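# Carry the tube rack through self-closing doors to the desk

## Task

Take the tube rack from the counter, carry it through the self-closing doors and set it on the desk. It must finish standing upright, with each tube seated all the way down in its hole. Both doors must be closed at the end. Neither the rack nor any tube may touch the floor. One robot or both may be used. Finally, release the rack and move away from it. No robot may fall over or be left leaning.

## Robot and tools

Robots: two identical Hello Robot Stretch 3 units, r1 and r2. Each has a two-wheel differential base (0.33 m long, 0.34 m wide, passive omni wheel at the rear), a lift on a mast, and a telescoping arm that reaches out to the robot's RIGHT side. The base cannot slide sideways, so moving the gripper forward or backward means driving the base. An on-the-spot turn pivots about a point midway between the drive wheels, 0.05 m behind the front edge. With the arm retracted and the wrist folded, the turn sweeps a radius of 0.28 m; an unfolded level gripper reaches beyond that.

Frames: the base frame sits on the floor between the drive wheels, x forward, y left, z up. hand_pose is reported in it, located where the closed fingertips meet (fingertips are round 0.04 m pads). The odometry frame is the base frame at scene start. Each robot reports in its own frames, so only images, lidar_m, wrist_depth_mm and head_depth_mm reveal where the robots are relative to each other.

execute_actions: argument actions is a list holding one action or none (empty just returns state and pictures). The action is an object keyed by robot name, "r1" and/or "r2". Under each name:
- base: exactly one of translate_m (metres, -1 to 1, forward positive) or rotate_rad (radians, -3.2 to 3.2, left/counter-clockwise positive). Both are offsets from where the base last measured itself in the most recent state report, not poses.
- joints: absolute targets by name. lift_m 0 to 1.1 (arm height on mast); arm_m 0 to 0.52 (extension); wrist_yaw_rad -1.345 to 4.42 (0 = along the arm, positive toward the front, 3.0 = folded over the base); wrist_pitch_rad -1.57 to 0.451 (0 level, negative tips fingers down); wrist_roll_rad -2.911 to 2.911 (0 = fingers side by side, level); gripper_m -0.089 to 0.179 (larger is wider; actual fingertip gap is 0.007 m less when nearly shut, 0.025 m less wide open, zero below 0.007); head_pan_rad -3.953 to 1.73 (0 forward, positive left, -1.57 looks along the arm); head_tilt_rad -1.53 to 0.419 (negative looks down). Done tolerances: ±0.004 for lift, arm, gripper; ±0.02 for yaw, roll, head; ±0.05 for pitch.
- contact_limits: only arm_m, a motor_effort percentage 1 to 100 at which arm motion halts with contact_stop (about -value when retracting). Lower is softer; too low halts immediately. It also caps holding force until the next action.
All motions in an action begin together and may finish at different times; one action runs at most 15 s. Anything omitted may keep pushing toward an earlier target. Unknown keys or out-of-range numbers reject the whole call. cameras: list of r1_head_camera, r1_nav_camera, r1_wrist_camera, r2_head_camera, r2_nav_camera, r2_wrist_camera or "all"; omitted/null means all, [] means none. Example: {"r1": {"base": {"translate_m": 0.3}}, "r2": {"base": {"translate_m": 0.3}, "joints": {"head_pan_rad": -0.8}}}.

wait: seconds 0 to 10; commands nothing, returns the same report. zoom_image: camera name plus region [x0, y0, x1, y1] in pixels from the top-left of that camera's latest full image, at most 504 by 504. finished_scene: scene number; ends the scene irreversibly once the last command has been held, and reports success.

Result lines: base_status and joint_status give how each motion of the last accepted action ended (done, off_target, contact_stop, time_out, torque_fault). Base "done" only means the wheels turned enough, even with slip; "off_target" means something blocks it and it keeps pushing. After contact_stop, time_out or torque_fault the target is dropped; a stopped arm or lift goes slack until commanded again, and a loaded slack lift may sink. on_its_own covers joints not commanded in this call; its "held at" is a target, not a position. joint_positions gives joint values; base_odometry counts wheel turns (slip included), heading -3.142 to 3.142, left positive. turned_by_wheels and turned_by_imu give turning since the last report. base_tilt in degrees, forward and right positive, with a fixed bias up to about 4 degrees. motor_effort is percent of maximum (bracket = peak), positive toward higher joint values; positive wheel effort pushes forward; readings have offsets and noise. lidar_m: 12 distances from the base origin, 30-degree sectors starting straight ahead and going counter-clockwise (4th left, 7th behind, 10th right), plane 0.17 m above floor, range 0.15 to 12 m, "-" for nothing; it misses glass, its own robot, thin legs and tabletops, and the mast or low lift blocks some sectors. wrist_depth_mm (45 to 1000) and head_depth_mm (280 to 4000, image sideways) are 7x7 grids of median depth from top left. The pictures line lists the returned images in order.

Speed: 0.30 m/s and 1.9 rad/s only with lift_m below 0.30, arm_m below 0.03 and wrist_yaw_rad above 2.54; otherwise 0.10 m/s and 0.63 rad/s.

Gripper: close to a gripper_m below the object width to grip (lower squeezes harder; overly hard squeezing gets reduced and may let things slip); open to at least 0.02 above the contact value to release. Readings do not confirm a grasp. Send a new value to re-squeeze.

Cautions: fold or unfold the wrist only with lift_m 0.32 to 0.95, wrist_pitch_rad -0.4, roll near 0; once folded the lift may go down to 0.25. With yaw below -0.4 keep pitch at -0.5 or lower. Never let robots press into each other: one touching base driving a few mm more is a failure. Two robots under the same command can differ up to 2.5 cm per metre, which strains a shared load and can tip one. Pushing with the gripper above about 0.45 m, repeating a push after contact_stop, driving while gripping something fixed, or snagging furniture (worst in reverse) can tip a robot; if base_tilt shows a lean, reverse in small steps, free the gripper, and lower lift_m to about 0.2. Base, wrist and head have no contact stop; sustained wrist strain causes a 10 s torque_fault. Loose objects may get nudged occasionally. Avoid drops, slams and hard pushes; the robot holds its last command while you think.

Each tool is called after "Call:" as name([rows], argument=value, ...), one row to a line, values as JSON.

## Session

Call:
execute_actions(actions=[])

Scene clock: 0.00 s.
r1.base_odometry: x=+0.000 y=+0.000 heading=+0.000 (m, m, rad; r1's odometry frame)
r1.turned_by_wheels: +0.000 (rad since the last result)
r1.turned_by_imu: +0.000 (rad since the last result)
r1.base_tilt: forward=-1.3 right=-1.0 (deg)
r1.lidar_m: 0.73 0.86 1.08 1.08 1.27 2.31 2.44 2.85 1.55 1.38 0.82 0.73
r1.head_depth_mm: 646 647 644 644 645 644 646 / 667 667 665 668 667 666 666 / 688 688 689 686 689 691 689 / 713 714 715 715 712 714 713 / 740 740 740 741 738 741 739 / 768 767 770 770 767 766 770 / 797 798 798 799 796 800 799
r1.base_status: not commanded
r1.joint_positions: lift_m=+0.454 arm_m=+0.001 wrist_yaw_rad=+3.021 wrist_pitch_rad=-0.350 wrist_roll_rad=-0.006 gripper_m=+0.037 head_pan_rad=-0.015 head_tilt_rad=+0.005
r1.joint_status: not commanded
r1.motor_effort: left_wheel=+0 right_wheel=+0 lift_m=+29 arm_m=+0 wrist_yaw_rad=+0 wrist_pitch_rad=+5 wrist_roll_rad=+0 gripper_m=+1 head_pan_rad=+0 head_tilt_rad=+2 (%)
r1.hand_pose: x=+0.0068 y=+0.0851 z=+0.4820 quat_wxyz=(+0.165, +0.700, +0.082, +0.690) (m; r1's base frame)
r1.wrist_depth_mm: - - - - 978 926 890 / - - - - - 972 934 / - - - - - - - / - - - - - - - / 924 925 987 947 981 989 959 / 748 757 - 766 824 807 810 / 641 657 - 660 649 682 682
r2.base_odometry: x=+0.000 y=+0.000 heading=+0.000 (m, m, rad; r2's odometry frame)
r2.turned_by_wheels: +0.000 (rad since the last result)
r2.turned_by_imu: +0.000 (rad since the last result)
r2.base_tilt: forward=-1.5 right=+2.7 (deg)
r2.lidar_m: 1.46 1.53 1.10 1.05 1.09 1.46 1.62 2.78 2.19 2.09 2.06 1.51
r2.head_depth_mm: 1745 2079 2050 2033 2011 1361 1366 / 1741 2092 2043 2053 2019 1378 1367 / 1714 2062 2057 2055 2029 1389 1379 / 1694 2105 2077 2038 2039 2003 1979 / 1678 2085 2076 2055 2042 2017 1970 / 1683 2108 2072 2045 2034 2022 1990 / 1663 2114 2104 2059 2046 2017 2021
r2.base_status: not commanded
r2.joint_positions: lift_m=+0.514 arm_m=+0.003 wrist_yaw_rad=+2.955 wrist_pitch_rad=-0.578 wrist_roll_rad=+0.008 gripper_m=+0.037 head_pan_rad=-0.006 head_tilt_rad=-0.005
r2.joint_status: not commanded
r2.motor_effort: left_wheel=+0 right_wheel=-1 lift_m=+32 arm_m=+1 wrist_yaw_rad=+1 wrist_pitch_rad=+8 wrist_roll_rad=+0 gripper_m=+1 head_pan_rad=-1 head_tilt_rad=+2 (%)
r2.hand_pose: x=+0.0161 y=+0.0503 z=+0.4922 quat_wxyz=(+0.265, +0.696, +0.137, +0.653) (m; r2's base frame)
r2.wrist_depth_mm: 902 - - - - - - / - - - - - - - / - - - - - - - / 950 962 969 944 961 961 934 / 805 810 - 806 844 816 805 / 716 699 - 699 720 686 702 / 613 613 - 610 618 616 624
pictures: r1_head_camera (sideways: a quarter turn clockwise sets it upright), r1_nav_camera (sideways: a quarter turn counterclockwise sets it upright), r1_wrist_camera, r2_head_camera (sideways: a quarter turn clockwise sets it upright), r2_nav_camera (sideways: a quarter turn counterclockwise sets it upright), r2_wrist_camera
Images, in order (width x height): r1_head_camera 896x504, r1_nav_camera 672x504, r1_wrist_camera 644x364, r2_head_camera 896x504, r2_nav_camera 672x504, r2_wrist_camera 644x364.

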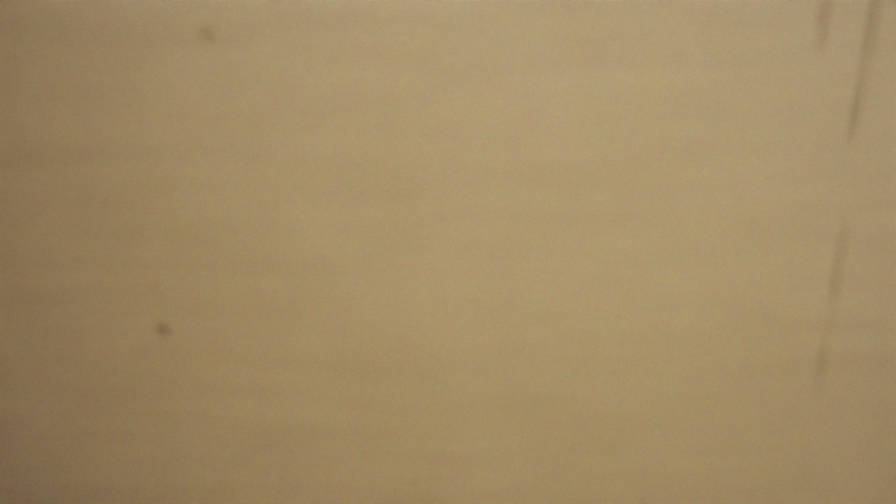

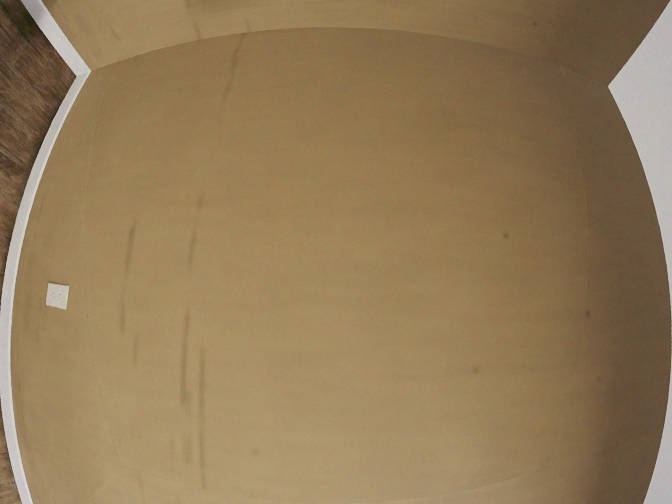

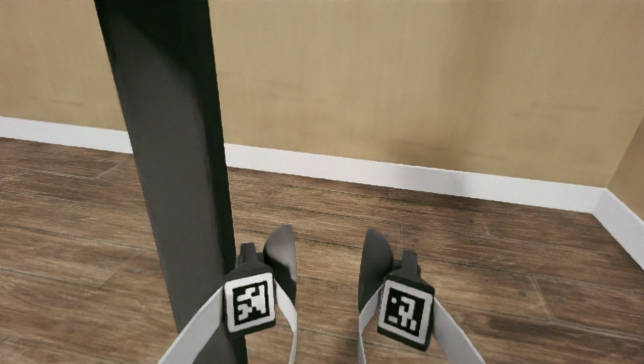

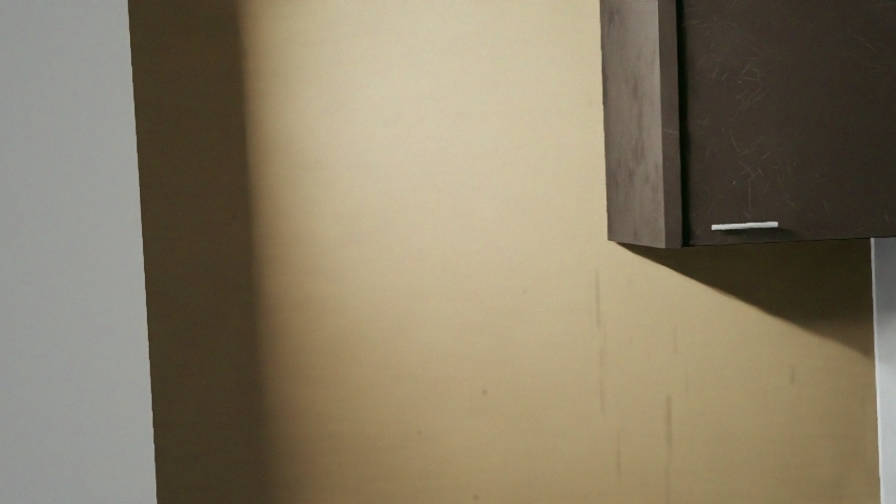

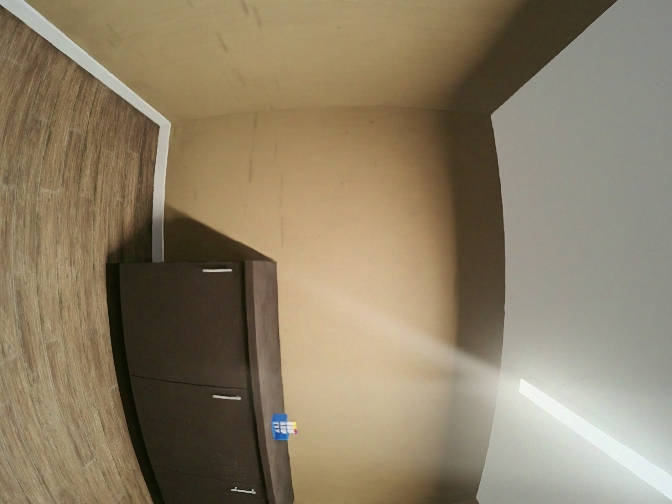

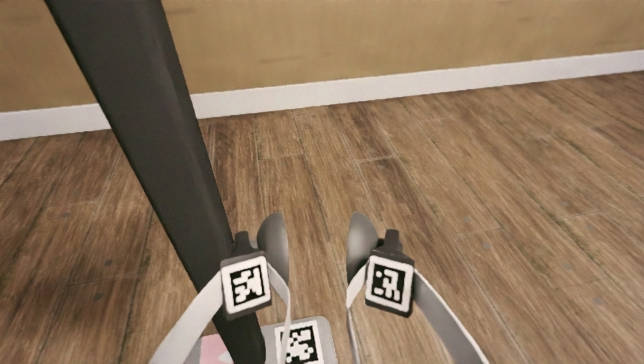

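Call:
execute_actions([
  {"r1":{"joints":{"head_pan_rad":1.7,"head_tilt_rad":-0.3,"lift_m":0.27}},"r2":{"joints":{"head_pan_rad":-0.9,"head_tilt_rad":-0.3,"lift_m":0.27,"wrist_pitch_rad":-0.4}}},
], cameras=["r1_head_camera","r1_nav_camera","r2_head_camera","r2_nav_camera"])

Scene clock: 3.37 s.
r1.base_odometry: x=+0.000 y=+0.000 heading=+0.000 (m, m, rad; r1's odometry frame)
r1.turned_by_wheels: +0.000 (rad since the last result)
r1.turned_by_imu: -0.001 (rad since the last result)
r1.base_tilt: forward=-1.2 right=-1.0 (deg)
r1.lidar_m: 0.73 0.86 1.08 1.08 1.27 2.31 2.44 2.85 1.55 1.38 0.82 0.73
r1.head_depth_mm: 889 931 977 1029 1088 1152 1226 / 922 976 1022 1082 1141 1217 1298 / 959 1007 1061 1132 1211 1292 1372 / 1005 1058 1124 1198 1277 1373 1443 / 1053 1114 1181 1264 1363 1467 1504 / 1109 1178 1255 1330 1442 1528 1544 / 1154 1217 - - - - -
r1.base_status: not commanded
r1.joint_positions: lift_m=+0.270 arm_m=+0.001 wrist_yaw_rad=+3.021 wrist_pitch_rad=-0.351 wrist_roll_rad=-0.006 gripper_m=+0.037 head_pan_rad=+1.693 head_tilt_rad=-0.296
r1.joint_status: all done
r1.motor_effort: left_wheel=+0(0) right_wheel=+0(0) lift_m=+23(24) arm_m=+0(0) wrist_yaw_rad=+0(1) wrist_pitch_rad=+5(5) wrist_roll_rad=+1(0) gripper_m=+0(0) head_pan_rad=+3(38) head_tilt_rad=-1(25) (%)
r1.hand_pose: x=+0.0068 y=+0.0851 z=+0.2983 quat_wxyz=(+0.165, +0.700, +0.082, +0.690) (m; r1's base frame)
r1.wrist_depth_mm: - - - - 976 923 882 / - - - - - 977 931 / - - - - - - - / 799 800 833 842 864 867 897 / 627 639 681 663 675 683 704 / 523 522 - 543 569 547 566 / 449 480 - - 452 468 477
r2.base_odometry: x=+0.000 y=+0.000 heading=+0.000 (m, m, rad; r2's odometry frame)
r2.turned_by_wheels: +0.000 (rad since the last result)
r2.turned_by_imu: +0.000 (rad since the last result)
r2.base_tilt: forward=-1.5 right=+2.7 (deg)
r2.lidar_m: 1.46 1.53 1.10 1.05 1.09 1.46 1.62 2.78 2.19 2.08 2.06 1.51
r2.head_depth_mm: 1891 1999 2079 2179 2291 2000 1540 / 2041 2136 2216 2349 2442 2017 1549 / 2212 2315 2434 2583 2659 2054 1569 / 2399 2498 2656 2228 2319 2075 1582 / 2560 2669 2773 2004 2026 2004 1595 / 2370 2410 2493 1830 1792 1871 1612 / 2158 2186 2232 1715 1613 1669 1634
r2.base_status: not commanded
r2.joint_positions: lift_m=+0.271 arm_m=+0.003 wrist_yaw_rad=+2.955 wrist_pitch_rad=-0.421 wrist_roll_rad=+0.008 gripper_m=+0.037 head_pan_rad=-0.893 head_tilt_rad=-0.296
r2.joint_status: all done
r2.motor_effort: left_wheel=+0(0) right_wheel=+0(1) lift_m=+16(26) arm_m=+1(1) wrist_yaw_rad=+2(1) wrist_pitch_rad=+12(12) wrist_roll_rad=+0(0) gripper_m=+1(0) head_pan_rad=-3(32) head_tilt_rad=+0(14) (%)
r2.hand_pose: x=+0.0203 y=+0.0725 z=+0.2826 quat_wxyz=(+0.212, +0.705, +0.082, +0.672) (m; r2's base frame)
r2.wrist_depth_mm: 938 - - - - - - / 966 - - - - - - / - - 965 978 961 984 987 / 746 - 720 748 735 741 725 / 586 602 623 590 604 595 598 / 489 512 - - 503 494 495 / - - - - 424 426 420
pictures: r1_head_camera (sideways: a quarter turn clockwise sets it upright), r1_nav_camera (sideways: a quarter turn counterclockwise sets it upright), r2_head_camera (sideways: a quarter turn clockwise sets it upright), r2_nav_camera (sideways: a quarter turn counterclockwise sets it upright)
Images, in order (width x height): r1_head_camera 896x504, r1_nav_camera 672x504, r2_head_camera 896x504, r2_nav_camera 672x504.

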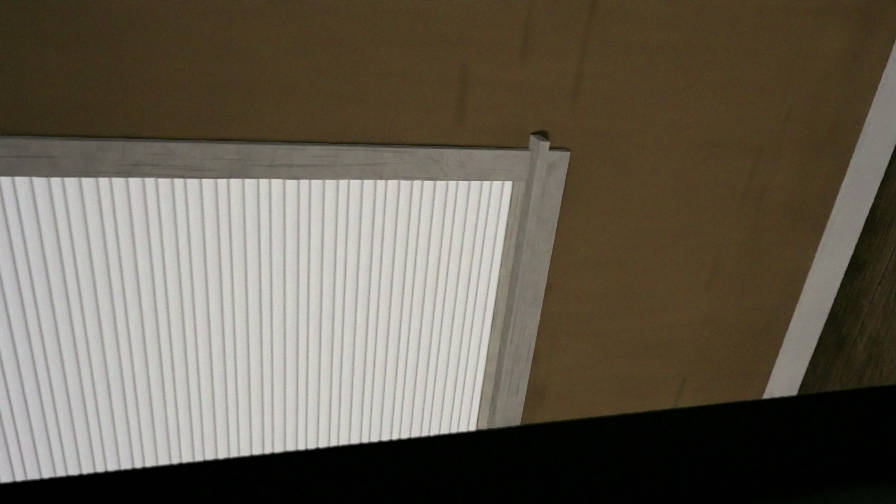

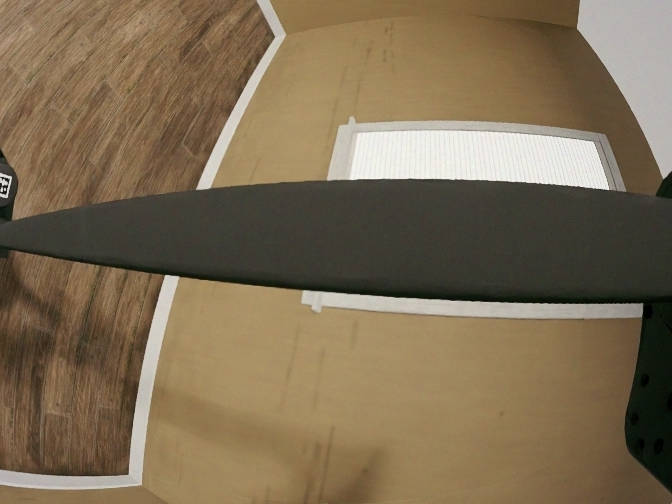

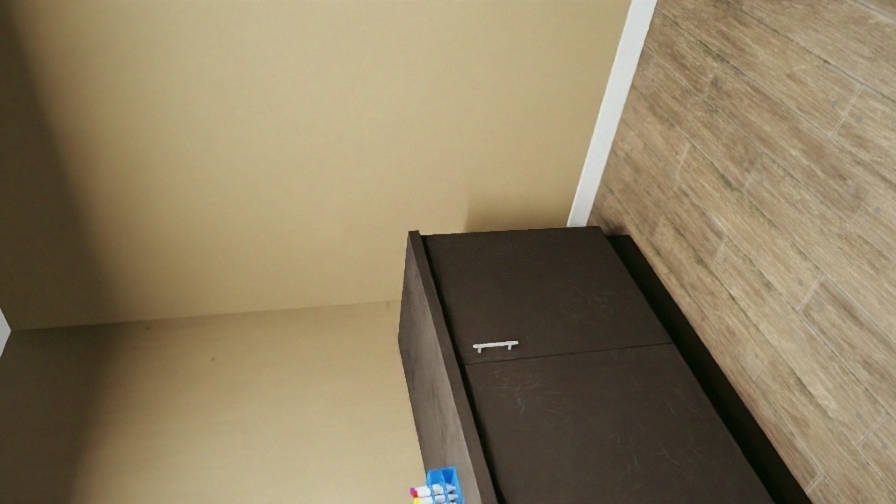

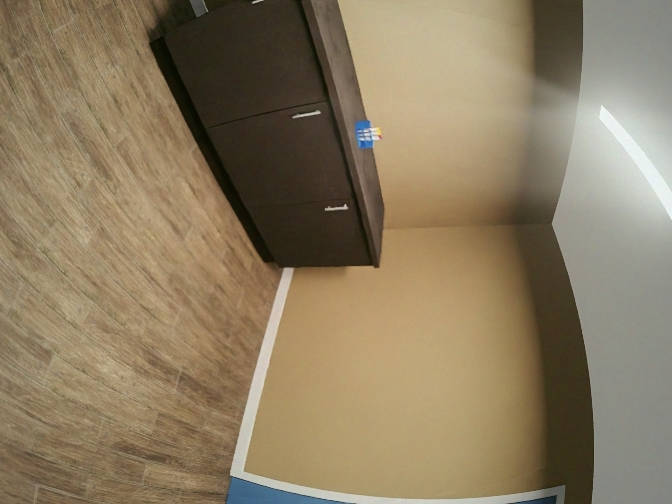

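Call:
execute_actions([
  {"r1":{"joints":{"head_pan_rad":-2.6,"head_tilt_rad":-0.2}},"r2":{"joints":{"head_pan_rad":-1.9,"head_tilt_rad":-0.2}}},
], cameras=["r1_head_camera","r1_nav_camera","r2_head_camera","r2_nav_camera"])

Scene clock: 6.50 s.
r1.base_odometry: x=+0.000 y=+0.000 heading=+0.000 (m, m, rad; r1's odometry frame)
r1.turned_by_wheels: +0.000 (rad since the last result)
r1.turned_by_imu: -0.001 (rad since the last result)
r1.base_tilt: forward=-1.2 right=-1.0 (deg)
r1.lidar_m: 0.73 0.86 1.08 1.08 1.28 2.30 2.44 2.85 1.55 1.38 0.82 0.73
r1.head_depth_mm: 2503 2572 2638 2729 2831 2170 1655 / 2698 2818 2889 3014 3074 2217 1667 / 2919 3135 3259 3411 3294 2193 1669 / 3081 3548 3648 3838 3319 2233 1668 / 3049 3999 - 3721 3315 2234 1681 / 3021 3932 - 3415 3326 2236 1679 / 2989 3648 3775 3189 3178 2262 1594
r1.base_status: not commanded
r1.joint_positions: lift_m=+0.270 arm_m=+0.001 wrist_yaw_rad=+3.021 wrist_pitch_rad=-0.351 wrist_roll_rad=-0.006 gripper_m=+0.037 head_pan_rad=-2.593 head_tilt_rad=-0.211
r1.joint_status: all done
r1.motor_effort: left_wheel=+1(0) right_wheel=+0(0) lift_m=+23(23) arm_m=+1(0) wrist_yaw_rad=+0(1) wrist_pitch_rad=+5(5) wrist_roll_rad=+0(0) gripper_m=+0(1) head_pan_rad=-2(36) head_tilt_rad=+6(16) (%)
r1.hand_pose: x=+0.0068 y=+0.0851 z=+0.2983 quat_wxyz=(+0.165, +0.700, +0.082, +0.690) (m; r1's base frame)
r1.wrist_depth_mm: - - - - 984 928 891 / - - - - - 982 947 / - - - - - - - / 792 806 823 843 854 865 884 / 626 634 684 660 666 666 694 / 520 526 - 539 570 548 561 / 451 477 - - 449 473 474
r2.base_odometry: x=+0.000 y=+0.000 heading=+0.000 (m, m, rad; r2's odometry frame)
r2.turned_by_wheels: +0.000 (rad since the last result)
r2.turned_by_imu: +0.000 (rad since the last result)
r2.base_tilt: forward=-1.5 right=+2.7 (deg)
r2.lidar_m: 1.46 1.53 1.10 1.05 1.09 1.46 1.62 2.78 2.19 2.09 2.06 1.51
r2.head_depth_mm: 2242 2332 2416 2485 2564 2314 1701 / 2168 2221 2281 2366 2471 2300 1700 / 2092 2162 2211 2281 2336 2348 1714 / 2023 2075 2153 2180 2271 2311 1728 / 1967 2000 2071 2115 2173 2225 1759 / 1912 1938 1981 2036 2102 2160 1748 / 1850 1886 1930 1989 2056 2092 1783
r2.base_status: not commanded
r2.joint_positions: lift_m=+0.271 arm_m=+0.003 wrist_yaw_rad=+2.955 wrist_pitch_rad=-0.421 wrist_roll_rad=+0.008 gripper_m=+0.037 head_pan_rad=-1.893 head_tilt_rad=-0.211
r2.joint_status: all done
r2.motor_effort: left_wheel=+0(0) right_wheel=-1(0) lift_m=+16(16) arm_m=+0(0) wrist_yaw_rad=+0(0) wrist_pitch_rad=+11(12) wrist_roll_rad=+0(0) gripper_m=+0(1) head_pan_rad=-3(34) head_tilt_rad=+5(10) (%)
r2.hand_pose: x=+0.0203 y=+0.0725 z=+0.2826 quat_wxyz=(+0.212, +0.705, +0.082, +0.672) (m; r2's base frame)
r2.wrist_depth_mm: 906 - - - - - - / 964 - - - - - - / 984 - 956 994 983 960 959 / 731 - 751 739 763 727 741 / 578 599 624 585 618 602 593 / 494 508 - - 492 491 501 / - - - - 415 421 417
pictures: r1_head_camera (sideways: a quarter turn clockwise sets it upright), r1_nav_camera (sideways: a quarter turn counterclockwise sets it upright), r2_head_camera (sideways: a quarter turn clockwise sets it upright), r2_nav_camera (sideways: a quarter turn counterclockwise sets it upright)
Images, in order (width x height): r1_head_camera 896x504, r1_nav_camera 672x504, r2_head_camera 896x504, r2_nav_camera 672x504.

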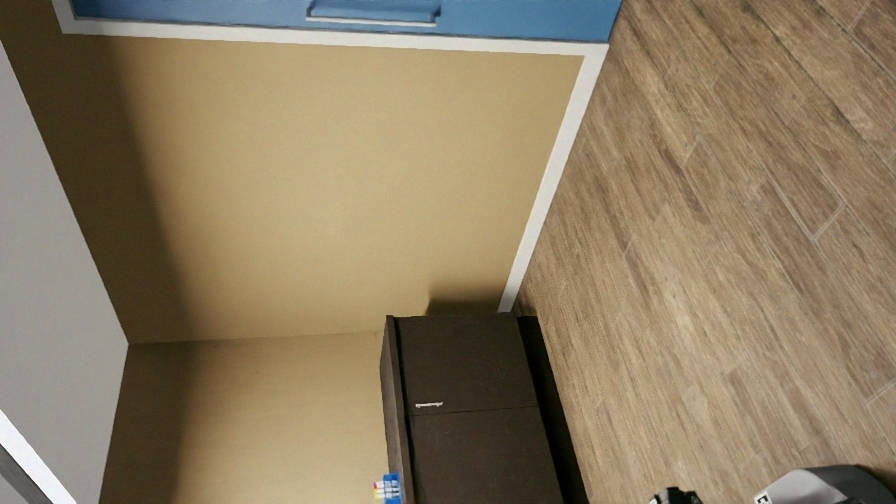

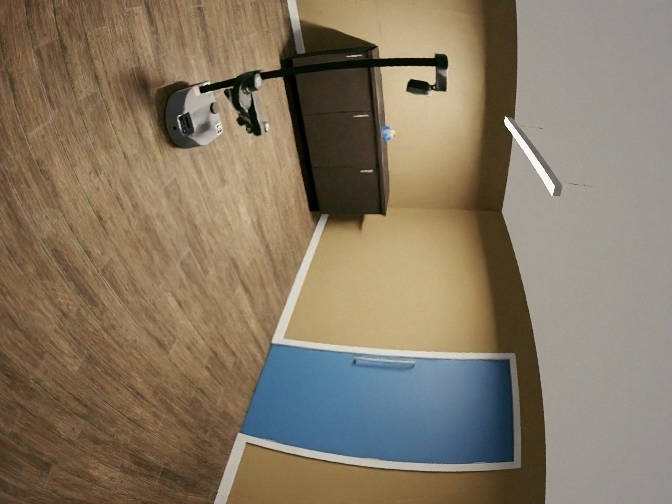

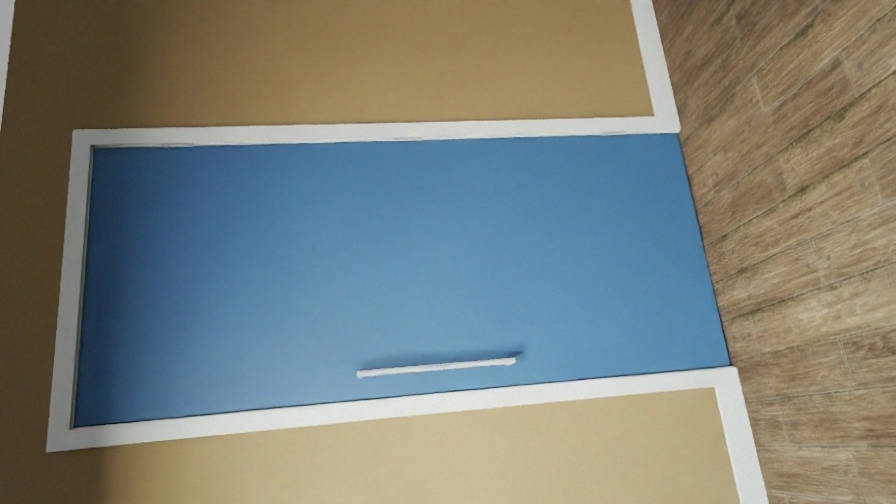

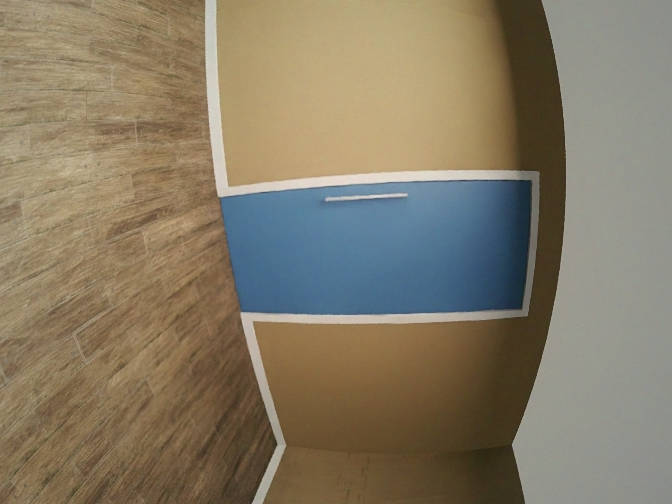

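Call:
execute_actions([
  {"r1":{"base":{"rotate_rad":0.45},"joints":{"head_pan_rad":-1.57}},"r2":{"base":{"rotate_rad":-0.79},"joints":{"head_pan_rad":-1.57,"head_tilt_rad":-0.5}}},
], cameras=[])

Call:
execute_actions([
  {"r1":{"base":{"translate_m":-1.0}},"r2":{"base":{"translate_m":1.0}}},
], cameras=[])

Call:
execute_actions([
  {"r1":{"base":{"translate_m":-1.0}},"r2":{"base":{"translate_m":0.22}}},
], cameras=[])

Call:
execute_actions([
  {"r1":{"base":{"rotate_rad":-2.53}},"r2":{"base":{"rotate_rad":2.31}}},
], cameras=["r1_head_camera","r1_nav_camera","r2_head_camera","r2_nav_camera"])

Scene clock: 12.47 s.
r1.base_odometry: x=+0.000 y=+0.000 heading=+0.450 (m, m, rad; r1's odometry frame)
r1.turned_by_wheels: +0.450 (rad since the last result)
r1.turned_by_imu: +0.449 (rad since the last result)
r1.base_tilt: forward=-1.3 right=-1.1 (deg)
r1.lidar_m: 0.82 1.08 1.08 1.22 2.01 2.43 2.75 1.63 1.58 0.86 0.73 0.73
r1.head_depth_mm: 1370 1441 1515 1610 1698 1818 1654 / 1179 1228 1294 1351 1418 1499 1552 / 1036 1080 1116 1167 1216 1278 1332 / 924 956 990 1024 1069 1109 1148 / 831 860 886 916 946 978 1015 / 762 779 804 828 850 878 905 / 696 717 733 755 774 796 822
r1.base_status: done
r1.joint_positions: lift_m=+0.270 arm_m=+0.001 wrist_yaw_rad=+3.021 wrist_pitch_rad=-0.351 wrist_roll_rad=-0.006 gripper_m=+0.037 head_pan_rad=-1.577 head_tilt_rad=-0.210
r1.joint_status: all done
r1.motor_effort: left_wheel=+0(4) right_wheel=+1(7) lift_m=+23(23) arm_m=+0(0) wrist_yaw_rad=+0(0) wrist_pitch_rad=+4(5) wrist_roll_rad=+1(0) gripper_m=-1(1) head_pan_rad=+3(38) head_tilt_rad=+5(6) (%)
r1.hand_pose: x=+0.0068 y=+0.0851 z=+0.2983 quat_wxyz=(+0.165, +0.700, +0.082, +0.690) (m; r1's base frame)
r1.wrist_depth_mm: - - - - - 893 803 / - - - - - 950 842 / - - - - - - 879 / 801 797 818 832 864 866 853 / 623 633 677 673 677 672 691 / 525 529 - 541 563 560 565 / 449 476 - - 452 473 480
r2.base_odometry: x=+0.000 y=+0.000 heading=-0.790 (m, m, rad; r2's odometry frame)
r2.turned_by_wheels: -0.790 (rad since the last result)
r2.turned_by_imu: -0.799 (rad since the last result)
r2.base_tilt: forward=-1.5 right=+2.6 (deg)
r2.lidar_m: 1.69 1.46 1.46 1.24 1.06 1.05 1.21 1.63 2.70 2.47 2.09 2.10
r2.head_depth_mm: 2523 2689 2870 3013 2065 1588 1300 / 2703 2908 3173 3010 2077 1607 1305 / 2820 3085 3295 3042 2124 1626 1325 / 2541 2760 2964 3019 2140 1638 1324 / 2332 2485 2652 2756 2180 1655 1342 / 2136 2274 2385 2554 2193 1679 1349 / 1951 2073 2190 2325 2211 1679 1363
r2.base_status: done
r2.joint_positions: lift_m=+0.271 arm_m=+0.003 wrist_yaw_rad=+2.955 wrist_pitch_rad=-0.421 wrist_roll_rad=+0.008 gripper_m=+0.037 head_pan_rad=-1.577 head_tilt_rad=-0.494
r2.joint_status: all done
r2.motor_effort: left_wheel=+2(9) right_wheel=-2(5) lift_m=+16(16) arm_m=+0(1) wrist_yaw_rad=+0(1) wrist_pitch_rad=+11(12) wrist_roll_rad=+0(0) gripper_m=+1(1) head_pan_rad=+2(21) head_tilt_rad=-1(15) (%)
r2.hand_pose: x=+0.0203 y=+0.0725 z=+0.2827 quat_wxyz=(+0.212, +0.705, +0.082, +0.672) (m; r2's base frame)
r2.wrist_depth_mm: 832 - - - - - - / 874 - - - - - - / 869 - 977 996 942 978 - / 736 - 731 751 748 725 740 / 601 589 615 599 618 585 588 / 495 512 - - 513 496 480 / - - - - 426 418 422
pictures: none
No camera images: the call's "cameras" was empty. Leave "cameras" out to get every camera's image.

Scene clock: 17.57 s.
r1.base_odometry: x=-0.901 y=-0.435 heading=+0.450 (m, m, rad; r1's odometry frame)
r1.turned_by_wheels: +0.000 (rad since the last result)
r1.turned_by_imu: -0.009 (rad since the last result)
r1.base_tilt: forward=-1.2 right=-1.1 (deg)
r1.lidar_m: 1.65 1.76 1.75 1.97 1.69 1.69 1.91 1.64 2.40 1.75 1.47 1.47
r1.head_depth_mm: 2798 2914 3069 3202 3159 2195 1652 / 2477 2603 2723 2868 2886 2202 1664 / 2182 2269 2343 2446 2566 2211 1661 / 1926 2003 2077 2155 2235 2179 1676 / 1750 1814 1840 1913 1983 2002 1674 / 1586 1619 1677 1715 1782 1841 1688 / 1450 1488 1534 1575 1617 1662 1626
r1.base_status: done
r1.joint_positions: lift_m=+0.270 arm_m=+0.001 wrist_yaw_rad=+3.021 wrist_pitch_rad=-0.351 wrist_roll_rad=-0.006 gripper_m=+0.037 head_pan_rad=-1.577 head_tilt_rad=-0.210
r1.joint_status: not commanded
r1.motor_effort: left_wheel=+0(7) right_wheel=+1(3) lift_m=+23(23) arm_m=-1(0) wrist_yaw_rad=+1(1) wrist_pitch_rad=+5(4) wrist_roll_rad=+0(0) gripper_m=+0(0) head_pan_rad=+3(3) head_tilt_rad=+6(6) (%)
r1.hand_pose: x=+0.0068 y=+0.0851 z=+0.2983 quat_wxyz=(+0.165, +0.700, +0.082, +0.690) (m; r1's base frame)
r1.wrist_depth_mm: - - - - - - - / - - - - - - - / - - - - - - - / 787 820 827 842 859 874 898 / 630 640 682 662 686 678 698 / 526 527 - 535 566 557 567 / 453 473 - - 446 471 475
r2.base_odometry: x=+0.704 y=-0.710 heading=-0.790 (m, m, rad; r2's odometry frame)
r2.turned_by_wheels: +0.000 (rad since the last result)
r2.turned_by_imu: +0.002 (rad since the last result)
r2.base_tilt: forward=-1.5 right=+2.7 (deg)
r2.lidar_m: 0.87 0.75 0.75 0.87 1.78 1.78 2.03 1.64 2.89 1.60 1.37 1.37
r2.head_depth_mm: 2368 2609 2983 2950 2084 1595 1302 / 2076 2248 2480 2667 2097 1610 1307 / 1838 1988 2179 2352 2124 1612 1325 / 1664 1780 1905 2068 2099 1645 1335 / 1507 1597 1705 1835 1942 1660 1347 / 1369 1443 1520 1648 1769 1677 1362 / 1267 1337 1414 1494 1589 1622 1361
r2.base_status: done
r2.joint_positions: lift_m=+0.271 arm_m=+0.003 wrist_yaw_rad=+2.955 wrist_pitch_rad=-0.420 wrist_roll_rad=+0.008 gripper_m=+0.037 head_pan_rad=-1.577 head_tilt_rad=-0.494
r2.joint_status: not commanded
r2.motor_effort: left_wheel=+2(9) right_wheel=-2(6) lift_m=+16(16) arm_m=+0(0) wrist_yaw_rad=+1(0) wrist_pitch_rad=+11(12) wrist_roll_rad=+0(0) gripper_m=+0(1) head_pan_rad=+3(2) head_tilt_rad=-1(1) (%)
r2.hand_pose: x=+0.0203 y=+0.0726 z=+0.2828 quat_wxyz=(+0.212, +0.705, +0.082, +0.672) (m; r2's base frame)
r2.wrist_depth_mm: - - - 887 764 654 569 / - - - 991 807 677 610 / 953 - 960 965 912 789 667 / 737 - 725 733 734 735 712 / 598 596 627 584 615 585 594 / 499 512 - - 502 494 483 / - - - - 424 429 425
pictures: none
No camera images: the call's "cameras" was empty. Leave "cameras" out to get every camera's image.

Scene clock: 22.50 s.
r1.base_odometry: x=-1.801 y=-0.870 heading=+0.450 (m, m, rad; r1's odometry frame)
r1.turned_by_wheels: +0.000 (rad since the last result)
r1.turned_by_imu: -0.009 (rad since the last result)
r1.base_tilt: forward=-1.2 right=-1.0 (deg)
r1.lidar_m: 2.48 2.43 2.12 1.14 0.95 0.94 1.06 1.72 1.13 1.95 2.22 2.21
r1.head_depth_mm: 2252 2330 2398 1904 1878 1895 1550 / 2409 2527 2630 2081 2061 2105 1671 / 2614 2718 2831 2964 2997 2186 1679 / 2796 2913 3055 3230 3230 2229 1675 / 2647 2765 2845 2945 2963 2225 1677 / 2430 2498 2534 2657 2738 2245 1698 / 2210 2290 2348 2412 2459 2264 1694
r1.base_status: done
r1.joint_positions: lift_m=+0.270 arm_m=+0.001 wrist_yaw_rad=+3.021 wrist_pitch_rad=-0.351 wrist_roll_rad=-0.006 gripper_m=+0.037 head_pan_rad=-1.577 head_tilt_rad=-0.210
r1.joint_status: not commanded
r1.motor_effort: left_wheel=+0(7) right_wheel=+1(3) lift_m=+23(23) arm_m=+0(0) wrist_yaw_rad=+0(0) wrist_pitch_rad=+5(5) wrist_roll_rad=+0(1) gripper_m=+0(0) head_pan_rad=+3(4) head_tilt_rad=+5(4) (%)
r1.hand_pose: x=+0.0068 y=+0.0851 z=+0.2983 quat_wxyz=(+0.165, +0.700, +0.082, +0.690) (m; r1's base frame)
r1.wrist_depth_mm: 722 - - - - - - / 757 - - - - - - / 776 894 - - - - - / 771 794 832 857 868 875 888 / 628 636 672 666 682 683 688 / 515 525 - 539 567 557 568 / 450 474 - - 449 472 474
r2.base_odometry: x=+0.859 y=-0.866 heading=-0.790 (m, m, rad; r2's odometry frame)
r2.turned_by_wheels: +0.000 (rad since the last result)
r2.turned_by_imu: +0.001 (rad since the last result)
r2.base_tilt: forward=-1.6 right=+2.7 (deg)
r2.lidar_m: 0.69 0.59 0.59 0.69 1.94 1.94 2.22 3.55 1.13 1.43 1.21 1.21
r2.head_depth_mm: 2085 2316 2595 2753 1833 1421 1258 / 1844 1981 2200 2395 2094 1615 1314 / 1621 1759 1910 2061 2107 1621 1324 / 1452 1566 1689 1820 1942 1638 1329 / 1316 1402 1486 1614 1748 1651 1340 / 1209 1280 1351 1447 1555 1607 1353 / 1118 1179 1244 1314 1394 1487 1366
r2.base_status: done
r2.joint_positions: lift_m=+0.271 arm_m=+0.003 wrist_yaw_rad=+2.955 wrist_pitch_rad=-0.420 wrist_roll_rad=+0.008 gripper_m=+0.037 head_pan_rad=-1.577 head_tilt_rad=-0.494
r2.joint_status: not commanded
r2.motor_effort: left_wheel=+2(10) right_wheel=-2(4) lift_m=+16(16) arm_m=+0(1) wrist_yaw_rad=+1(1) wrist_pitch_rad=+11(11) wrist_roll_rad=+0(0) gripper_m=+1(0) head_pan_rad=+2(3) head_tilt_rad=-2(1) (%)
r2.hand_pose: x=+0.0203 y=+0.0726 z=+0.2828 quat_wxyz=(+0.212, +0.705, +0.082, +0.672) (m; r2's base frame)
r2.wrist_depth_mm: - - 818 705 586 514 457 / - - 995 782 636 550 490 / 967 - 975 887 740 622 515 / 742 - 746 737 746 667 600 / 595 595 617 604 616 595 585 / 489 513 - - 501 494 493 / - - - - 425 421 425
pictures: none
No camera images: the call's "cameras" was empty. Leave "cameras" out to get every camera's image.

Scene clock: 25.27 s.
r1.base_odometry: x=-1.801 y=-0.870 heading=-2.080 (m, m, rad; r1's odometry frame)
r1.turned_by_wheels: -2.530 (rad since the last result)
r1.turned_by_imu: -2.529 (rad since the last result)
r1.base_tilt: forward=-1.3 right=-1.0 (deg)
r1.lidar_m: 1.72 0.99 2.08 2.21 2.22 2.65 2.42 1.75 1.06 0.95 0.94 1.13
r1.head_depth_mm: 889 921 964 1008 1055 1104 1158 / 874 905 946 982 1025 1078 1124 / 853 886 919 961 1003 1048 1096 / 836 867 901 938 979 1021 1069 / 818 851 881 921 955 997 1041 / 803 832 860 891 928 975 1017 / 788 817 846 873 906 950 985
r1.base_status: done
r1.joint_positions: lift_m=+0.270 arm_m=+0.001 wrist_yaw_rad=+3.021 wrist_pitch_rad=-0.351 wrist_roll_rad=-0.006 gripper_m=+0.037 head_pan_rad=-1.577 head_tilt_rad=-0.210
r1.joint_status: not commanded
r1.motor_effort: left_wheel=+2(8) right_wheel=-1(5) lift_m=+23(23) arm_m=+0(0) wrist_yaw_rad=+0(1) wrist_pitch_rad=+5(5) wrist_roll_rad=+0(0) gripper_m=+1(1) head_pan_rad=+4(4) head_tilt_rad=+5(6) (%)
r1.hand_pose: x=+0.0068 y=+0.0850 z=+0.2983 quat_wxyz=(+0.165, +0.700, +0.082, +0.690) (m; r1's base frame)
r1.wrist_depth_mm: - - - - - - - / - - - - - - - / - - - - - - - / 793 803 831 839 875 876 895 / 623 631 685 664 672 685 696 / 522 521 - 541 566 552 569 / 450 481 - - 449 469 475
r2.base_odometry: x=+0.859 y=-0.866 heading=+1.520 (m, m, rad; r2's odometry frame)
r2.turned_by_wheels: +2.310 (rad since the last result)
r2.turned_by_imu: +2.335 (rad since the last result)
r2.base_tilt: forward=-1.5 right=+2.7 (deg)
r2.lidar_m: 1.94 1.97 2.57 1.15 1.12 1.29 1.21 0.89 0.62 0.59 0.61 0.81
r2.head_depth_mm: 1044 1126 1211 868 692 763 866 / 1037 1117 1202 882 688 759 865 / 1033 1111 1207 898 687 755 859 / 1023 1103 1196 805 694 757 855 / 1015 1102 1200 866 692 749 849 / 1011 1094 1187 947 688 746 846 / 1003 1088 1178 963 693 731 842
r2.base_status: done
r2.joint_positions: lift_m=+0.271 arm_m=+0.003 wrist_yaw_rad=+2.955 wrist_pitch_rad=-0.420 wrist_roll_rad=+0.008 gripper_m=+0.037 head_pan_rad=-1.577 head_tilt_rad=-0.494
r2.joint_status: not commanded
r2.motor_effort: left_wheel=-2(6) right_wheel=+1(5) lift_m=+16(15) arm_m=+0(0) wrist_yaw_rad=+0(1) wrist_pitch_rad=+11(11) wrist_roll_rad=+0(0) gripper_m=+1(0) head_pan_rad=+2(2) head_tilt_rad=-2(0) (%)
r2.hand_pose: x=+0.0203 y=+0.0726 z=+0.2828 quat_wxyz=(+0.212, +0.705, +0.082, +0.672) (m; r2's base frame)
r2.wrist_depth_mm: - - - - - - - / - - - - - - - / 970 - 982 - 984 976 995 / 742 - 741 735 724 739 745 / 601 592 623 587 622 594 583 / 500 517 - - 508 489 496 / - - - - 421 419 419
pictures: r1_head_camera (sideways: a quarter turn clockwise sets it upright), r1_nav_camera (sideways: a quarter turn counterclockwise sets it upright), r2_head_camera (sideways: a quarter turn clockwise sets it upright), r2_nav_camera (sideways: a quarter turn counterclockwise sets it upright)
Images, in order (width x height): r1_head_camera 896x504, r1_nav_camera 672x504, r2_head_camera 896x504, r2_nav_camera 672x504.

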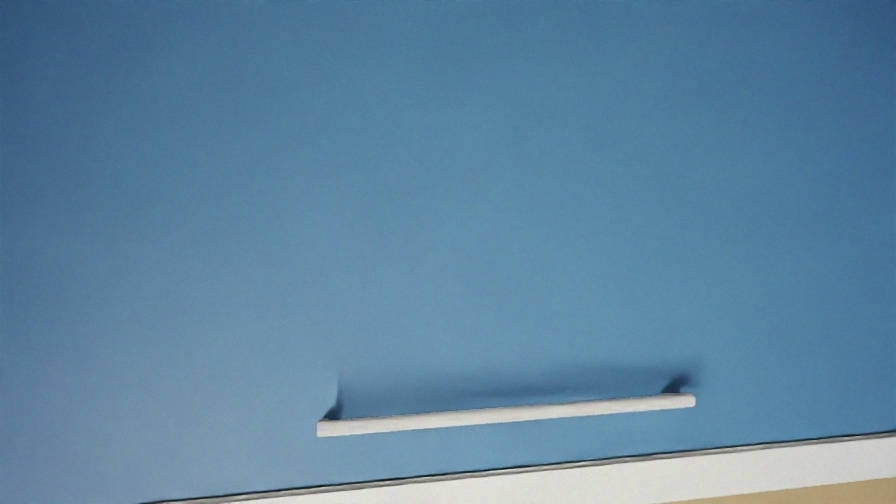

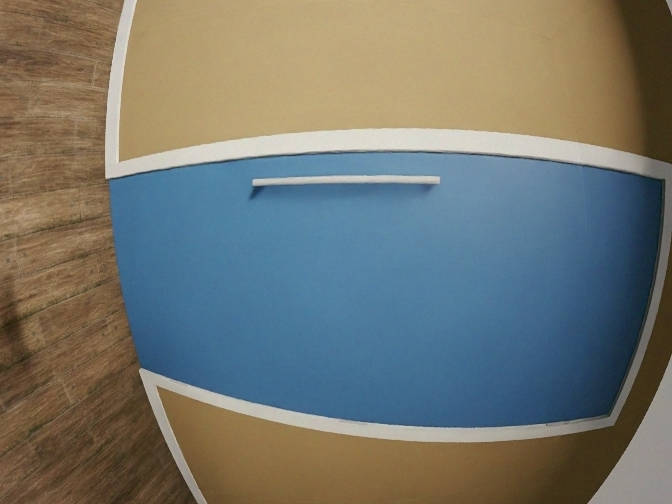

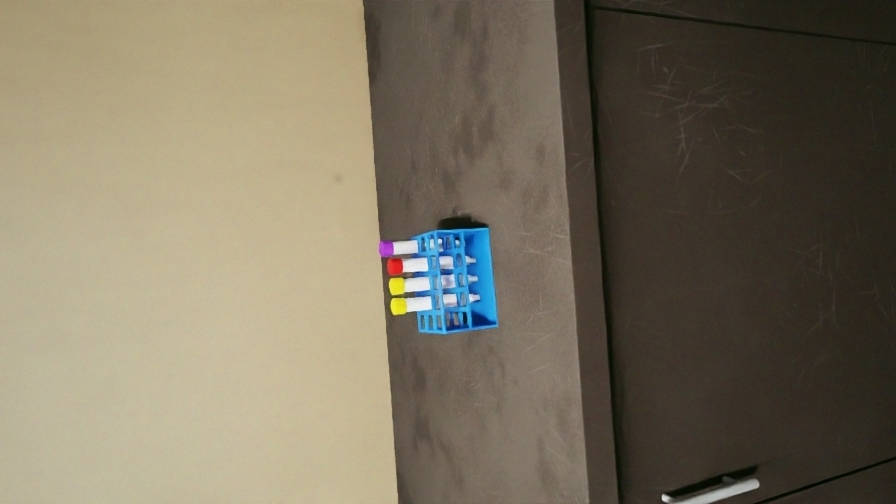

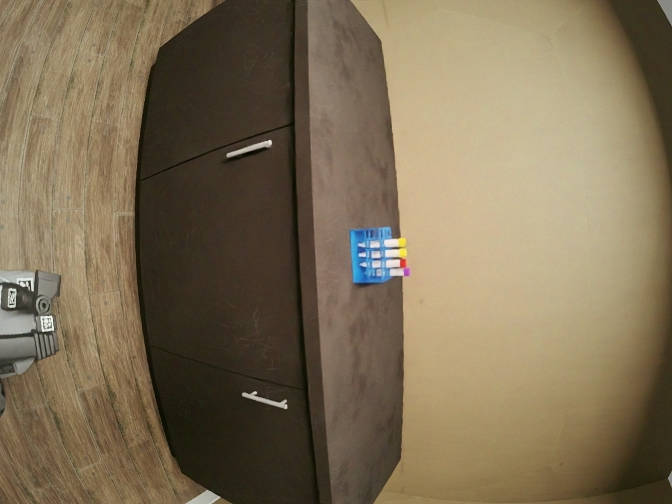

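Call:
execute_actions([
  {"r1":{"base":{"translate_m":0.225},"joints":{"lift_m":0.42,"wrist_pitch_rad":-0.4}},"r2":{"base":{"rotate_rad":0.04},"joints":{"lift_m":0.42}}},
], cameras=[])

Call:
execute_actions([
  {"r1":{"joints":{"lift_m":0.94,"wrist_yaw_rad":0.2,"gripper_m":0.08}},"r2":{"base":{"translate_m":0.062},"joints":{"lift_m":0.90,"wrist_yaw_rad":0.0,"gripper_m":0.179}}},
], cameras=[])

Call:
execute_actions([
  {"r1":{"joints":{"arm_m":0.33,"wrist_pitch_rad":0}},"r2":{"joints":{"wrist_pitch_rad":0,"arm_m":0.12}}},
], cameras=["r1_head_camera","r1_wrist_camera","r2_head_camera","r2_wrist_camera"])

Scene clock: 30.93 s.
r1.base_odometry: x=-1.911 y=-1.066 heading=-2.080 (m, m, rad; r1's odometry frame)
r1.turned_by_wheels: +0.000 (rad since the last result)
r1.turned_by_imu: +0.000 (rad since the last result)
r1.base_tilt: forward=-1.3 right=-1.1 (deg)
r1.lidar_m: 1.49 0.79 1.82 2.26 2.27 2.71 2.63 1.66 1.01 0.89 0.90 1.07
r1.head_depth_mm: 841 875 913 955 1000 1043 1097 / 827 857 892 932 972 1014 1066 / 806 841 872 907 948 991 1038 / 793 823 847 885 920 972 1009 / 773 797 827 864 894 935 979 / 759 786 818 850 887 921 962 / 745 772 800 835 864 902 941
r1.base_status: done
r1.joint_positions: lift_m=+0.420 arm_m=+0.001 wrist_yaw_rad=+3.021 wrist_pitch_rad=-0.413 wrist_roll_rad=-0.006 gripper_m=+0.037 head_pan_rad=-1.577 head_tilt_rad=-0.210
r1.joint_status: all done
r1.motor_effort: left_wheel=+2(8) right_wheel=-1(4) lift_m=+35(37) arm_m=-1(1) wrist_yaw_rad=+1(0) wrist_pitch_rad=+4(4) wrist_roll_rad=+0(1) gripper_m=+0(0) head_pan_rad=+3(4) head_tilt_rad=+5(6) (%)
r1.hand_pose: x=+0.0059 y=+0.0777 z=+0.4335 quat_wxyz=(+0.187, +0.697, +0.104, +0.684) (m; r1's base frame)
r1.wrist_depth_mm: - - - - - - - / - - - - - - - / - - - - - - - / 971 974 - - - - - / 782 797 834 816 832 851 720 / 665 670 - 689 712 700 697 / 570 581 - 596 581 603 606
r2.base_odometry: x=+0.859 y=-0.866 heading=+1.560 (m, m, rad; r2's odometry frame)
r2.turned_by_wheels: +0.040 (rad since the last result)
r2.turned_by_imu: +0.040 (rad since the last result)
r2.base_tilt: forward=-1.6 right=+2.7 (deg)
r2.lidar_m: 1.94 2.00 2.67 0.94 1.78 1.27 1.21 0.85 0.62 0.59 0.61 0.84
r2.head_depth_mm: 1025 1117 1193 869 682 752 852 / 1025 1105 1192 885 682 752 852 / 1023 1110 1206 889 684 755 860 / 1016 1103 1203 803 696 756 856 / 1019 1105 1206 932 697 757 862 / 1021 1101 1194 947 698 759 864 / 1021 1099 1192 964 700 759 860
r2.base_status: done
r2.joint_positions: lift_m=+0.419 arm_m=+0.003 wrist_yaw_rad=+2.955 wrist_pitch_rad=-0.420 wrist_roll_rad=+0.008 gripper_m=+0.037 head_pan_rad=-1.577 head_tilt_rad=-0.495
r2.joint_status: all done
r2.motor_effort: left_wheel=-1(9) right_wheel=+1(6) lift_m=+47(45) arm_m=+1(1) wrist_yaw_rad=+0(0) wrist_pitch_rad=+11(11) wrist_roll_rad=+0(0) gripper_m=+0(1) head_pan_rad=+2(2) head_tilt_rad=-1(1) (%)
r2.hand_pose: x=+0.0203 y=+0.0726 z=+0.4316 quat_wxyz=(+0.212, +0.705, +0.082, +0.672) (m; r2's base frame)
r2.wrist_depth_mm: - - - - - - - / - - - - - - - / - - - - - - - / 1000 - - - 990 - - / 795 811 853 816 881 834 822 / 681 694 - 690 689 695 672 / 579 582 585 585 587 591 578
pictures: none
No camera images: the call's "cameras" was empty. Leave "cameras" out to get every camera's image.

Scene clock: 36.50 s.
r1.base_odometry: x=-1.911 y=-1.066 heading=-2.080 (m, m, rad; r1's odometry frame)
r1.turned_by_wheels: +0.000 (rad since the last result)
r1.turned_by_imu: -0.002 (rad since the last result)
r1.base_tilt: forward=-1.2 right=-1.1 (deg)
r1.lidar_m: 1.49 0.81 1.82 2.25 2.26 2.71 2.63 1.66 1.01 0.89 0.90 1.07
r1.head_depth_mm: 840 876 912 954 998 1045 1097 / 826 857 891 928 969 1021 1069 / 807 838 872 911 945 992 1035 / 791 824 846 885 922 971 1009 / 771 797 828 862 894 934 980 / 759 784 818 849 886 919 962 / 747 774 804 832 867 901 939
r1.base_status: not commanded
r1.joint_positions: lift_m=+0.940 arm_m=+0.001 wrist_yaw_rad=+0.202 wrist_pitch_rad=-0.414 wrist_roll_rad=-0.006 gripper_m=+0.080 head_pan_rad=-1.577 head_tilt_rad=-0.210
r1.joint_status: all done
r1.motor_effort: left_wheel=+1(2) right_wheel=+0(1) lift_m=+35(36) arm_m=-1(1) wrist_yaw_rad=-1(1) wrist_pitch_rad=+5(5) wrist_roll_rad=+0(0) gripper_m=+1(77) head_pan_rad=+3(3) head_tilt_rad=+6(5) (%)
r1.hand_pose: x=+0.0235 y=-0.3661 z=+0.9534 quat_wxyz=(+0.705, +0.215, -0.672, -0.075) (m; r1's base frame)
r1.wrist_depth_mm: 603 593 596 588 584 581 579 / 651 648 635 633 631 621 625 / 708 690 696 691 693 681 675 / 780 765 766 753 744 744 738 / 840 856 827 824 821 829 810 / 972 950 939 931 908 897 903 / - - - - - - -
r2.base_odometry: x=+0.860 y=-0.804 heading=+1.560 (m, m, rad; r2's odometry frame)
r2.turned_by_wheels: +0.000 (rad since the last result)
r2.turned_by_imu: +0.000 (rad since the last result)
r2.base_tilt: forward=-1.5 right=+2.6 (deg)
r2.lidar_m: 1.88 1.93 2.58 0.97 0.95 1.33 1.27 0.85 0.62 0.59 0.62 0.84
r2.head_depth_mm: 1026 1105 1194 866 683 738 839 / 1017 1104 1192 884 681 740 - / 1021 1102 1205 801 686 740 - / 1021 1101 1195 817 692 752 850 / 1017 1104 1201 932 695 752 875 / 1015 1098 1199 947 697 757 860 / 1016 1095 1192 964 696 757 863
r2.base_status: done
r2.joint_positions: lift_m=+0.899 arm_m=+0.003 wrist_yaw_rad=+0.001 wrist_pitch_rad=-0.420 wrist_roll_rad=+0.008 gripper_m=+0.179 head_pan_rad=-1.577 head_tilt_rad=-0.495
r2.joint_status: all done
r2.motor_effort: left_wheel=-3(4) right_wheel=+2(3) lift_m=+47(50) arm_m=-1(0) wrist_yaw_rad=-1(3) wrist_pitch_rad=+11(11) wrist_roll_rad=+0(0) gripper_m=+1(100) head_pan_rad=+2(2) head_tilt_rad=-1(1) (%)
r2.hand_pose: x=-0.0212 y=-0.3718 z=+0.9116 quat_wxyz=(+0.689, +0.147, -0.694, -0.148) (m; r2's base frame)
r2.wrist_depth_mm: 802 816 804 475 799 819 805 / 422 420 422 422 419 422 416 / 350 349 354 353 353 354 356 / 420 410 419 420 424 427 425 / 459 463 464 470 485 473 475 / 505 531 532 539 539 541 537 / 635 610 621 623 610 647 662
pictures: none
No camera images: the call's "cameras" was empty. Leave "cameras" out to get every camera's image.

Scene clock: 40.13 s.
r1.base_odometry: x=-1.911 y=-1.066 heading=-2.080 (m, m, rad; r1's odometry frame)
r1.turned_by_wheels: +0.000 (rad since the last result)
r1.turned_by_imu: -0.001 (rad since the last result)
r1.base_tilt: forward=-1.3 right=-1.1 (deg)
r1.lidar_m: 1.50 0.81 1.82 2.26 2.27 2.70 2.63 1.66 1.01 0.88 0.90 1.07
r1.head_depth_mm: 844 877 913 949 985 1043 1100 / 825 857 892 929 - 1026 1070 / 809 839 875 908 - 1004 1039 / 791 820 846 885 916 969 1014 / 772 796 830 863 897 933 982 / 758 789 815 850 883 924 964 / 745 774 799 833 863 904 940
r1.base_status: not commanded
r1.joint_positions: lift_m=+0.940 arm_m=+0.330 wrist_yaw_rad=+0.200 wrist_pitch_rad=-0.022 wrist_roll_rad=-0.006 gripper_m=+0.080 head_pan_rad=-1.577 head_tilt_rad=-0.210
r1.joint_status: all done
r1.motor_effort: left_wheel=+2(2) right_wheel=-1(0) lift_m=+35(36) arm_m=+4(5) wrist_yaw_rad=+0(1) wrist_pitch_rad=+8(8) wrist_roll_rad=+0(0) gripper_m=-1(0) head_pan_rad=+4(3) head_tilt_rad=+4(6) (%)
r1.hand_pose: x=+0.0294 y=-0.7252 z=+1.0487 quat_wxyz=(+0.707, +0.079, -0.700, +0.063) (m; r1's base frame)
r1.wrist_depth_mm: 312 312 302 311 311 311 311 / 320 322 310 321 316 317 317 / 330 328 318 328 325 328 326 / 335 336 325 336 335 333 336 / 346 348 335 347 344 345 346 / 357 357 342 353 354 355 353 / 368 368 352 365 364 365 360
r2.base_odometry: x=+0.860 y=-0.804 heading=+1.560 (m, m, rad; r2's odometry frame)
r2.turned_by_wheels: +0.000 (rad since the last result)
r2.turned_by_imu: +0.000 (rad since the last result)
r2.base_tilt: forward=-1.5 right=+2.7 (deg)
r2.lidar_m: 1.88 1.94 2.58 0.97 0.95 1.34 1.27 0.85 0.62 0.59 0.61 0.84
r2.head_depth_mm: 1027 1106 1188 871 669 - 896 / 1023 1107 1184 883 - - 888 / 1020 1104 1207 801 - - 886 / 1017 1103 1196 817 694 757 859 / 1019 1098 1196 931 697 757 860 / 1020 1101 1199 948 695 757 862 / 1013 1097 1191 964 697 758 861
r2.base_status: not commanded
r2.joint_positions: lift_m=+0.899 arm_m=+0.120 wrist_yaw_rad=+0.001 wrist_pitch_rad=-0.024 wrist_roll_rad=+0.008 gripper_m=+0.179 head_pan_rad=-1.577 head_tilt_rad=-0.495
r2.joint_status: all done
r2.motor_effort: left_wheel=-3(2) right_wheel=+1(2) lift_m=+47(47) arm_m=+4(3) wrist_yaw_rad=-1(1) wrist_pitch_rad=+13(14) wrist_roll_rad=+0(0) gripper_m=+1(1) head_pan_rad=+2(2) head_tilt_rad=-1(1) (%)
r2.hand_pose: x=-0.0213 y=-0.5202 z=+1.0079 quat_wxyz=(+0.705, +0.009, -0.710, -0.009) (m; r2's base frame)
r2.wrist_depth_mm: 795 830 842 844 858 856 844 / 833 826 835 873 846 866 893 / 844 869 883 861 894 910 943 / 875 877 890 444 847 820 822 / 474 496 463 424 457 483 455 / 342 318 320 315 312 309 320 / 241 243 242 244 245 243 244
pictures: r1_head_camera (sideways: a quarter turn clockwise sets it upright), r1_wrist_camera, r2_head_camera (sideways: a quarter turn clockwise sets it upright), r2_wrist_camera
Images, in order (width x height): r1_head_camera 896x504, r1_wrist_camera 644x364, r2_head_camera 896x504, r2_wrist_camera 644x364.

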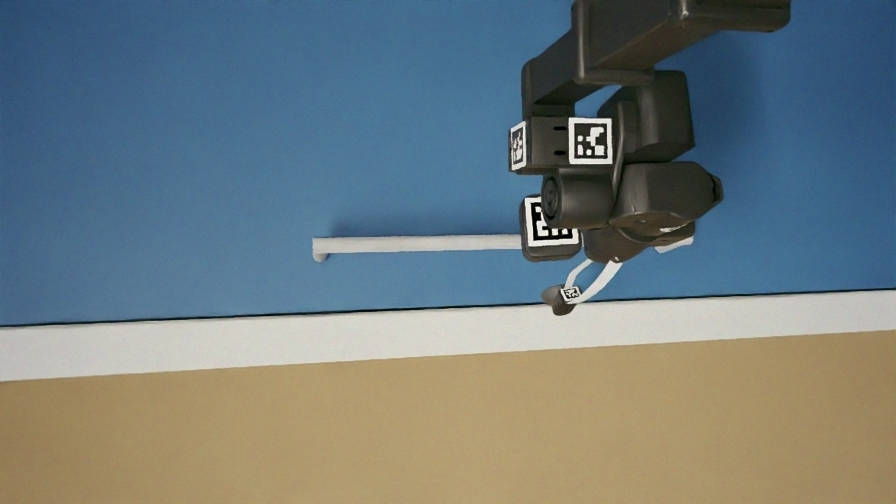

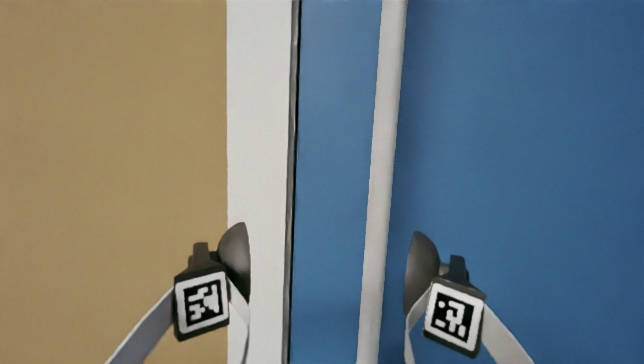

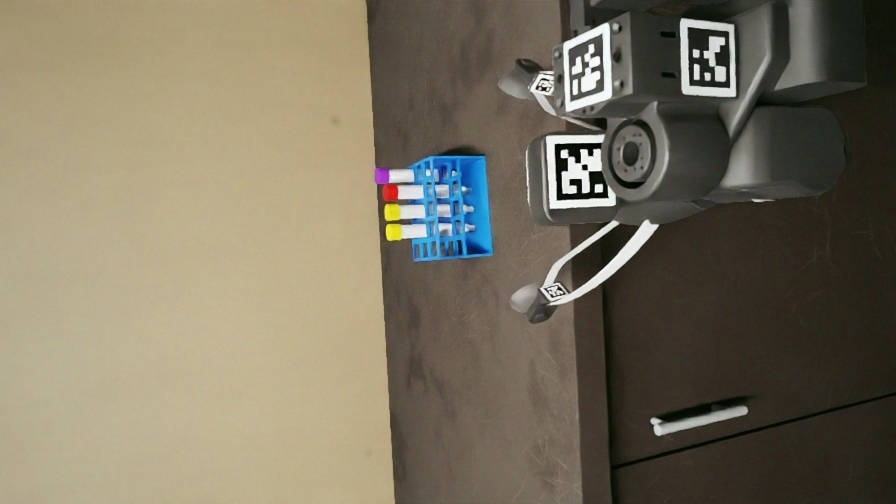

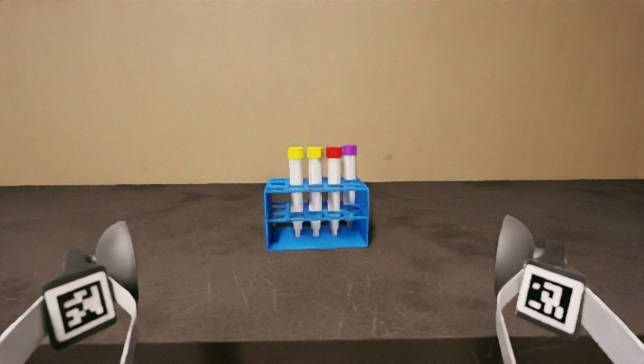

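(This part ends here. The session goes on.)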